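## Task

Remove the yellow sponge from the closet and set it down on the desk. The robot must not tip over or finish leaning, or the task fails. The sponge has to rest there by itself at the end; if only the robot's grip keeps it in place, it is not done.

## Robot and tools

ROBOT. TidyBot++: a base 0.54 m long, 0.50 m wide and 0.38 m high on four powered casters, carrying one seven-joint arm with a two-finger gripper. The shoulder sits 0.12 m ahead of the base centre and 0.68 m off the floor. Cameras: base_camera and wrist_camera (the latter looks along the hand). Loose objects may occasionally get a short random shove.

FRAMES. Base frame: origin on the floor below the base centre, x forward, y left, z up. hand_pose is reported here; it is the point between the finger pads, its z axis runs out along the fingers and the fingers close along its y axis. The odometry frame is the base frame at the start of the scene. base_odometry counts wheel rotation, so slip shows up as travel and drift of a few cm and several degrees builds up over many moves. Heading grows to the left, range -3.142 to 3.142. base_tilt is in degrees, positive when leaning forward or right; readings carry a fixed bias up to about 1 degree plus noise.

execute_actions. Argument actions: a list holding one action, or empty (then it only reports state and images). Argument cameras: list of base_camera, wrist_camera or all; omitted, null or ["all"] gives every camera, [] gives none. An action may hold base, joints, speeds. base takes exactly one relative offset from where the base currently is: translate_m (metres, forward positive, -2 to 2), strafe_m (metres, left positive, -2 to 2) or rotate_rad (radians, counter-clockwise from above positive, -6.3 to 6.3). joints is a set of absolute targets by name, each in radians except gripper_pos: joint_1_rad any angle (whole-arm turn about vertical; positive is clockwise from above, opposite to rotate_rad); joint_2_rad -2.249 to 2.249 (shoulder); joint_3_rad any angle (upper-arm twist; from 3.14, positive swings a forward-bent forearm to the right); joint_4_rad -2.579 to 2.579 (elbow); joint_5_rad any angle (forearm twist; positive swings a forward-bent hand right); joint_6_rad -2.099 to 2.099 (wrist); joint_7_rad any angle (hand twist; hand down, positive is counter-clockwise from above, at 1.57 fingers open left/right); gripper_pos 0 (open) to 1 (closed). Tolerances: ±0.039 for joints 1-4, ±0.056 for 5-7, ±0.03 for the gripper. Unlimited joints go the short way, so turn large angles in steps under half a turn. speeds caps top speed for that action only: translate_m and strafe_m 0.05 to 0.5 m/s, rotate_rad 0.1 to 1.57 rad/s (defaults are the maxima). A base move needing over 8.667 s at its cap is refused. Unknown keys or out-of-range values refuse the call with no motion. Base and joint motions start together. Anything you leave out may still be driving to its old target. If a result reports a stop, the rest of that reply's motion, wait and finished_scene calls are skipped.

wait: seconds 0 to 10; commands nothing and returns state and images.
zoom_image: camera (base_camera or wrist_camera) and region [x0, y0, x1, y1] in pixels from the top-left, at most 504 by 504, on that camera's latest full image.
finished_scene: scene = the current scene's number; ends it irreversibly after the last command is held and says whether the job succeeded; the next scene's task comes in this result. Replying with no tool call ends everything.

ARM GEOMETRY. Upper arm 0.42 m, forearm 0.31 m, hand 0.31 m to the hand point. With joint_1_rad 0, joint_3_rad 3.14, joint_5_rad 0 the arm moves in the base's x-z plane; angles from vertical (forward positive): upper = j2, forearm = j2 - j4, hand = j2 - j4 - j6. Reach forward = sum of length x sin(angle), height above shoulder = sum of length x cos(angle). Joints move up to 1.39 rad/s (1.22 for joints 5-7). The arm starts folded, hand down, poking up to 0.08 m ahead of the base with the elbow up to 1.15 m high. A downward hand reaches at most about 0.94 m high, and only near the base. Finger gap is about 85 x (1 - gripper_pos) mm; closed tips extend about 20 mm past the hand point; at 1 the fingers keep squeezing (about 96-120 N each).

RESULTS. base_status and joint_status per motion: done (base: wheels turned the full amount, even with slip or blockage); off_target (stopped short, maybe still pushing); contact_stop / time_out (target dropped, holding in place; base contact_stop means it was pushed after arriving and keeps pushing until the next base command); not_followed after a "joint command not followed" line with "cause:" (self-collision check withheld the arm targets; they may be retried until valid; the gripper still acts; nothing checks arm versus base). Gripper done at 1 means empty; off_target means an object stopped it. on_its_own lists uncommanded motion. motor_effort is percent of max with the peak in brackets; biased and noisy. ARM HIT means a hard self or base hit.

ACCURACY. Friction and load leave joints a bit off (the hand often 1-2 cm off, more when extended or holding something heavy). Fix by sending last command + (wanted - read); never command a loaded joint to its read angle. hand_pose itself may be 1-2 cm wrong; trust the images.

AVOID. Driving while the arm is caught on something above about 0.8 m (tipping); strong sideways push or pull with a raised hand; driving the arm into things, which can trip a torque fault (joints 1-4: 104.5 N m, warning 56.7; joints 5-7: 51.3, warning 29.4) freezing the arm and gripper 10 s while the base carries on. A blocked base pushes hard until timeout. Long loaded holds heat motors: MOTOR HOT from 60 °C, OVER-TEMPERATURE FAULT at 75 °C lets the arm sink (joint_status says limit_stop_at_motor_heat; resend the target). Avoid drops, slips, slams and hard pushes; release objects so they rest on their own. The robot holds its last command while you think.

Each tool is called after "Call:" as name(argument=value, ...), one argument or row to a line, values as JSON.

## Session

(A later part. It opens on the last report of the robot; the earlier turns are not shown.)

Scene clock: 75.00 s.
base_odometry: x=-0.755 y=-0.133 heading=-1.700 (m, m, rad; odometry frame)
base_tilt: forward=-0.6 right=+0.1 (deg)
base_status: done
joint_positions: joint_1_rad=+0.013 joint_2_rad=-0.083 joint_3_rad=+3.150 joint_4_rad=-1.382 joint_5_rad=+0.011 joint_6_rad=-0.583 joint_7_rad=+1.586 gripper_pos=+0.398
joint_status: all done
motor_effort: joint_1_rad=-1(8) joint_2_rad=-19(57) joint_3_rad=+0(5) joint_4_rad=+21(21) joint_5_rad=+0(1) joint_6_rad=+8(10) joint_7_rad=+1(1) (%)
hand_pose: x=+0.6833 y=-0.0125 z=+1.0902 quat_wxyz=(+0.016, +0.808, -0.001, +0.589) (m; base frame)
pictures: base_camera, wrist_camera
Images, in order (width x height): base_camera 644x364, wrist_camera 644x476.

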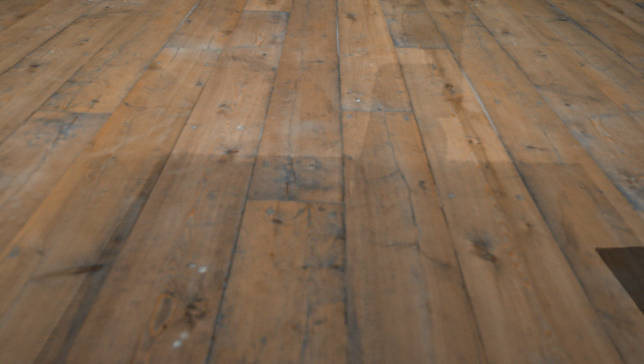

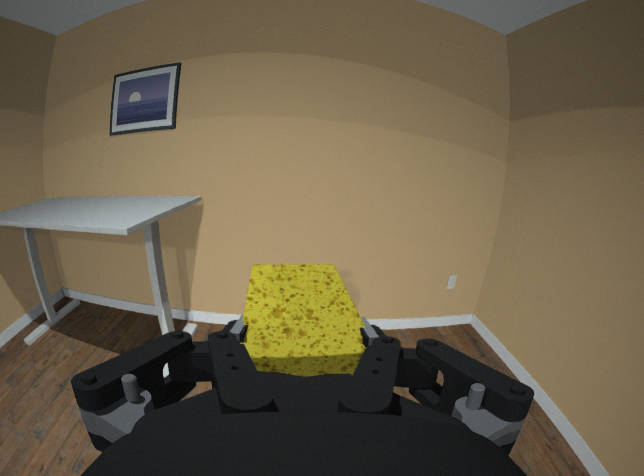

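Call:
execute_actions(
  actions=[
    {"base":{"strafe_m":1.15}},
  ],
  cameras=["wrist_camera"],
)

Call:
execute_actions(
  actions=[
    {"base":{"translate_m":0.4}},
  ],
)

Scene clock: 78.87 s.
base_odometry: x=+0.386 y=-0.283 heading=-1.701 (m, m, rad; odometry frame)
base_tilt: forward=-0.6 right=+0.1 (deg)
base_status: done
joint_positions: joint_1_rad=+0.008 joint_2_rad=-0.083 joint_3_rad=+3.144 joint_4_rad=-1.382 joint_5_rad=+0.011 joint_6_rad=-0.583 joint_7_rad=+1.586 gripper_pos=+0.398
joint_status: not commanded
motor_effort: joint_1_rad=-1(3) joint_2_rad=-18(19) joint_3_rad=+0(3) joint_4_rad=+21(22) joint_5_rad=+0(1) joint_6_rad=+8(8) joint_7_rad=+0(0) (%)
hand_pose: x=+0.6833 y=-0.0065 z=+1.0902 quat_wxyz=(+0.013, +0.808, +0.004, +0.589) (m; base frame)
pictures: wrist_camera
Images, in order (width x height): wrist_camera 644x476.

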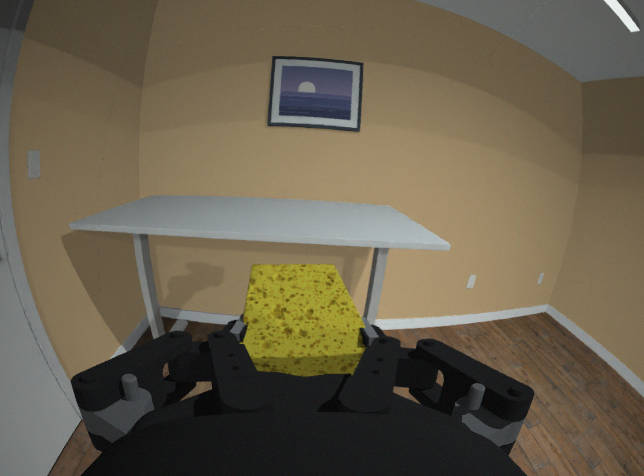

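Scene clock: 81.03 s.
base_odometry: x=+0.334 y=-0.680 heading=-1.701 (m, m, rad; odometry frame)
base_tilt: forward=-0.6 right=+0.1 (deg)
base_status: done
joint_positions: joint_1_rad=+0.008 joint_2_rad=-0.091 joint_3_rad=+3.144 joint_4_rad=-1.386 joint_5_rad=+0.011 joint_6_rad=-0.586 joint_7_rad=+1.586 gripper_pos=+0.398
joint_status: not commanded
motor_effort: joint_1_rad=-1(2) joint_2_rad=-18(22) joint_3_rad=+0(1) joint_4_rad=+21(22) joint_5_rad=+0(0) joint_6_rad=+8(8) joint_7_rad=+1(0) (%)
hand_pose: x=+0.6798 y=-0.0065 z=+1.0913 quat_wxyz=(+0.013, +0.808, +0.004, +0.589) (m; base frame)
pictures: base_camera, wrist_camera
Images, in order (width x height): base_camera 644x364, wrist_camera 644x476.

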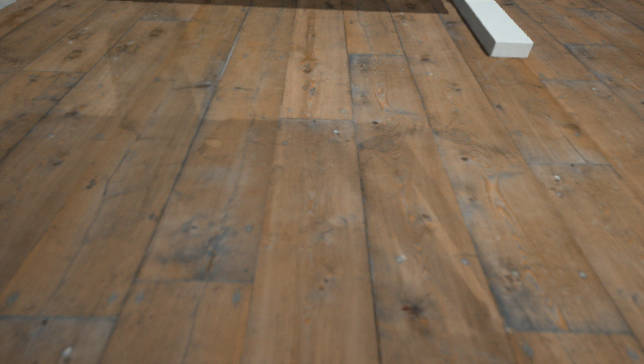

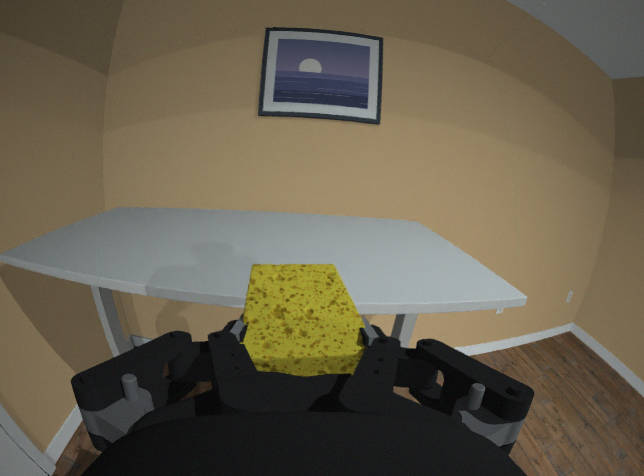

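Call:
execute_actions(
  actions=[
    {"base":{"translate_m":0.44},"speeds":{"translate_m":0.35}},
  ],
  cameras=["base_camera"],
)

Call:
execute_actions(
  actions=[
    {"joints":{"joint_4_rad":-1.69,"joint_6_rad":-0.25}},
  ],
  cameras=["wrist_camera"],
)

Scene clock: 83.80 s.
base_odometry: x=+0.277 y=-1.116 heading=-1.700 (m, m, rad; odometry frame)
base_tilt: forward=-0.6 right=+0.0 (deg)
base_status: done
joint_positions: joint_1_rad=+0.008 joint_2_rad=-0.096 joint_3_rad=+3.144 joint_4_rad=-1.387 joint_5_rad=+0.011 joint_6_rad=-0.587 joint_7_rad=+1.586 gripper_pos=+0.398
joint_status: not commanded
motor_effort: joint_1_rad=-1(2) joint_2_rad=-18(22) joint_3_rad=+0(1) joint_4_rad=+21(21) joint_5_rad=+0(0) joint_6_rad=+8(9) joint_7_rad=+0(1) (%)
hand_pose: x=+0.6774 y=-0.0065 z=+1.0935 quat_wxyz=(+0.013, +0.807, +0.004, +0.590) (m; base frame)
pictures: base_camera
Images, in order (width x height): base_camera 644x364.

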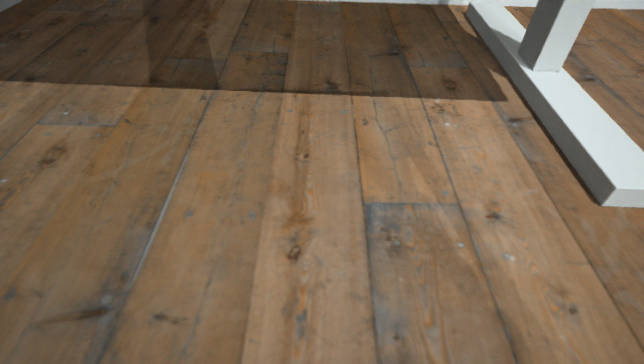

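Scene clock: 85.17 s.
base_odometry: x=+0.277 y=-1.116 heading=-1.700 (m, m, rad; odometry frame)
base_tilt: forward=-0.6 right=+0.1 (deg)
base_status: not commanded
joint_positions: joint_1_rad=+0.008 joint_2_rad=-0.096 joint_3_rad=+3.144 joint_4_rad=-1.676 joint_5_rad=+0.011 joint_6_rad=-0.298 joint_7_rad=+1.586 gripper_pos=+0.398
joint_status: all done
motor_effort: joint_1_rad=+0(1) joint_2_rad=-19(20) joint_3_rad=+0(0) joint_4_rad=+21(23) joint_5_rad=+0(0) joint_6_rad=+8(8) joint_7_rad=+1(1) (%)
hand_pose: x=+0.6897 y=-0.0057 z=+1.0036 quat_wxyz=(+0.012, +0.807, +0.005, +0.590) (m; base frame)
pictures: wrist_camera
Images, in order (width x height): wrist_camera 644x476.

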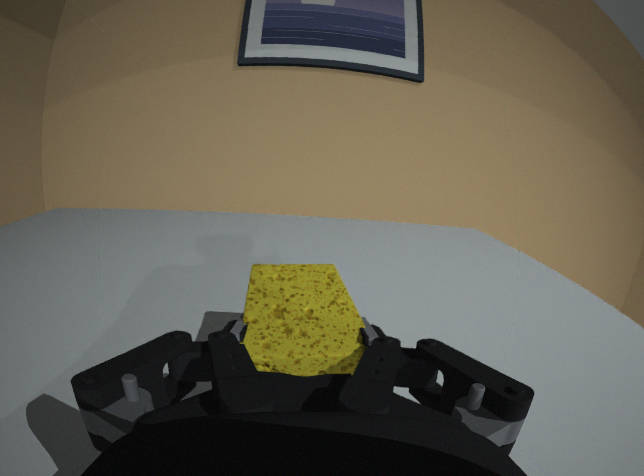

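Call:
execute_actions(
  actions=[],
)

Scene clock: 85.60 s.
base_odometry: x=+0.277 y=-1.116 heading=-1.700 (m, m, rad; odometry frame)
base_tilt: forward=-0.6 right=+0.1 (deg)
base_status: not commanded
joint_positions: joint_1_rad=+0.008 joint_2_rad=-0.096 joint_3_rad=+3.144 joint_4_rad=-1.676 joint_5_rad=+0.011 joint_6_rad=-0.298 joint_7_rad=+1.586 gripper_pos=+0.398
joint_status: all done
motor_effort: joint_1_rad=-1(1) joint_2_rad=-19(20) joint_3_rad=+0(0) joint_4_rad=+22(23) joint_5_rad=+0(0) joint_6_rad=+8(8) joint_7_rad=+1(1) (%)
hand_pose: x=+0.6897 y=-0.0057 z=+1.0036 quat_wxyz=(+0.012, +0.807, +0.005, +0.590) (m; base frame)
pictures: base_camera, wrist_camera
Images, in order (width x height): base_camera 644x364, wrist_camera 644x476.

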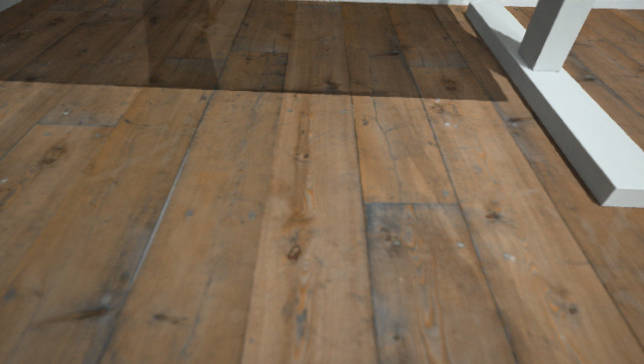

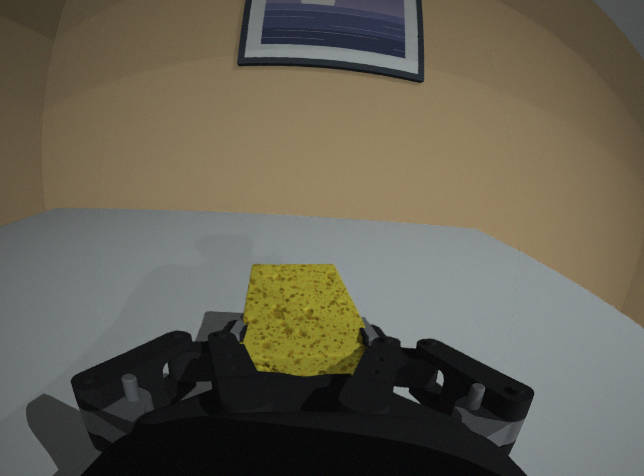

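Call:
execute_actions(
  actions=[
    {"joints":{"joint_4_rad":-1.77,"joint_6_rad":-0.18}},
  ],
  cameras=["wrist_camera"],
)

Scene clock: 86.63 s.
base_odometry: x=+0.277 y=-1.116 heading=-1.700 (m, m, rad; odometry frame)
base_tilt: forward=-0.6 right=+0.1 (deg)
base_status: not commanded
joint_positions: joint_1_rad=+0.008 joint_2_rad=-0.096 joint_3_rad=+3.144 joint_4_rad=-1.757 joint_5_rad=+0.011 joint_6_rad=-0.224 joint_7_rad=+1.586 gripper_pos=+0.398
joint_status: all done
motor_effort: joint_1_rad=-1(1) joint_2_rad=-19(20) joint_3_rad=+0(0) joint_4_rad=+21(23) joint_5_rad=+0(0) joint_6_rad=+8(9) joint_7_rad=+1(1) (%)
hand_pose: x=+0.6877 y=-0.0054 z=+0.9761 quat_wxyz=(+0.012, +0.809, +0.005, +0.588) (m; base frame)
pictures: wrist_camera
Images, in order (width x height): wrist_camera 644x476.

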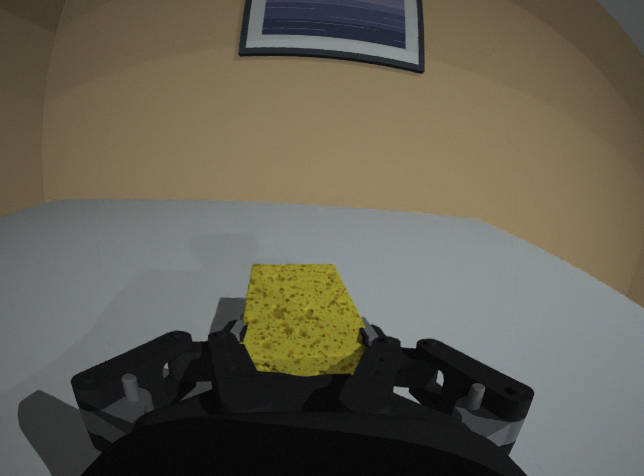

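Call:
execute_actions(
  actions=[
    {"joints":{"joint_4_rad":-1.82,"joint_6_rad":-0.13}},
  ],
  cameras=["wrist_camera"],
)

Scene clock: 87.53 s.
base_odometry: x=+0.277 y=-1.116 heading=-1.700 (m, m, rad; odometry frame)
base_tilt: forward=-0.6 right=+0.1 (deg)
base_status: not commanded
joint_positions: joint_1_rad=+0.008 joint_2_rad=-0.100 joint_3_rad=+3.144 joint_4_rad=-1.791 joint_5_rad=+0.011 joint_6_rad=-0.165 joint_7_rad=+1.586 gripper_pos=+0.398
joint_status: all done
motor_effort: joint_1_rad=-1(1) joint_2_rad=-16(19) joint_3_rad=+0(0) joint_4_rad=+19(22) joint_5_rad=+0(0) joint_6_rad=+7(8) joint_7_rad=+1(0) (%)
hand_pose: x=+0.6877 y=-0.0052 z=+0.9754 quat_wxyz=(+0.012, +0.800, +0.006, +0.599) (m; base frame)
pictures: wrist_camera
Images, in order (width x height): wrist_camera 644x476.

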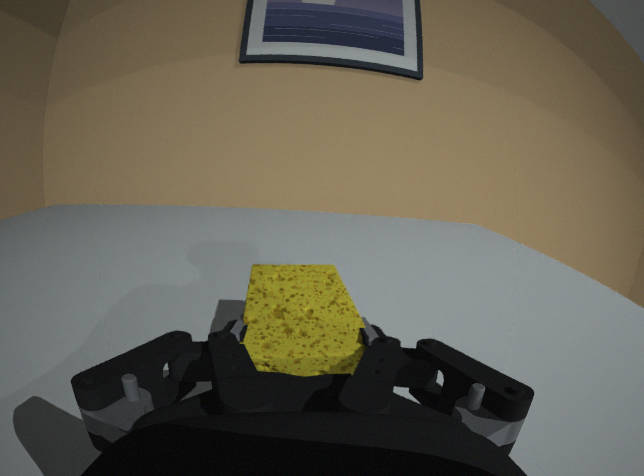

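Contact. Release.

Call:
execute_actions(
  actions=[
    {"joints":{"joint_4_rad":-1.79,"gripper_pos":0}},
  ],
  cameras=[],
)

Call:
execute_actions(
  actions=[
    {"base":{"translate_m":-0.2},"speeds":{"translate_m":0.25}},
  ],
  cameras=["wrist_camera"],
)

Scene clock: 88.80 s.
base_odometry: x=+0.277 y=-1.116 heading=-1.700 (m, m, rad; odometry frame)
base_tilt: forward=-0.6 right=+0.0 (deg)
base_status: not commanded
joint_positions: joint_1_rad=+0.008 joint_2_rad=-0.100 joint_3_rad=+3.144 joint_4_rad=-1.789 joint_5_rad=+0.011 joint_6_rad=-0.165 joint_7_rad=+1.586 gripper_pos=+0.000
joint_status: all done
motor_effort: joint_1_rad=-1(1) joint_2_rad=-19(19) joint_3_rad=+0(0) joint_4_rad=+21(22) joint_5_rad=+0(0) joint_6_rad=+8(8) joint_7_rad=+0(1) (%)
hand_pose: x=+0.6880 y=-0.0052 z=+0.9769 quat_wxyz=(+0.012, +0.800, +0.006, +0.600) (m; base frame)
pictures: none
No camera images: the call's "cameras" was empty. Leave "cameras" out to get every camera's image.

Scene clock: 90.50 s.
base_odometry: x=+0.303 y=-0.918 heading=-1.700 (m, m, rad; odometry frame)
base_tilt: forward=-0.6 right=+0.1 (deg)
base_status: done
joint_positions: joint_1_rad=+0.007 joint_2_rad=-0.105 joint_3_rad=+3.144 joint_4_rad=-1.789 joint_5_rad=+0.011 joint_6_rad=-0.165 joint_7_rad=+1.586 gripper_pos=+0.000
joint_status: not commanded
motor_effort: joint_1_rad=-1(4) joint_2_rad=-18(21) joint_3_rad=+0(3) joint_4_rad=+21(22) joint_5_rad=+0(0) joint_6_rad=+8(8) joint_7_rad=+0(1) (%)
hand_pose: x=+0.6866 y=-0.0046 z=+0.9795 quat_wxyz=(+0.011, +0.798, +0.006, +0.602) (m; base frame)
pictures: wrist_camera
Images, in order (width x height): wrist_camera 644x476.

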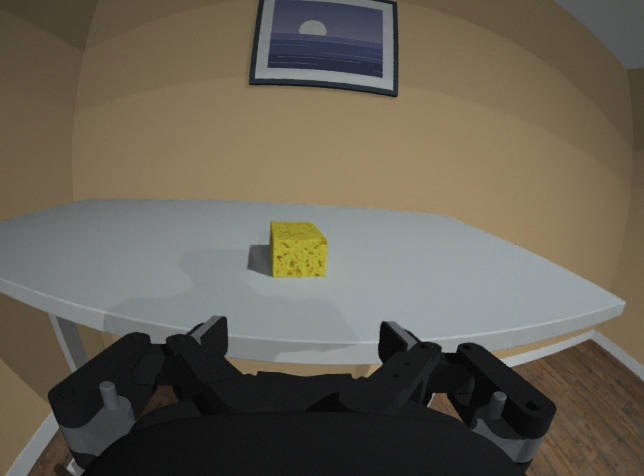

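Call:
finished_scene(
  scene=2,
)

The scene is finished: the task was done.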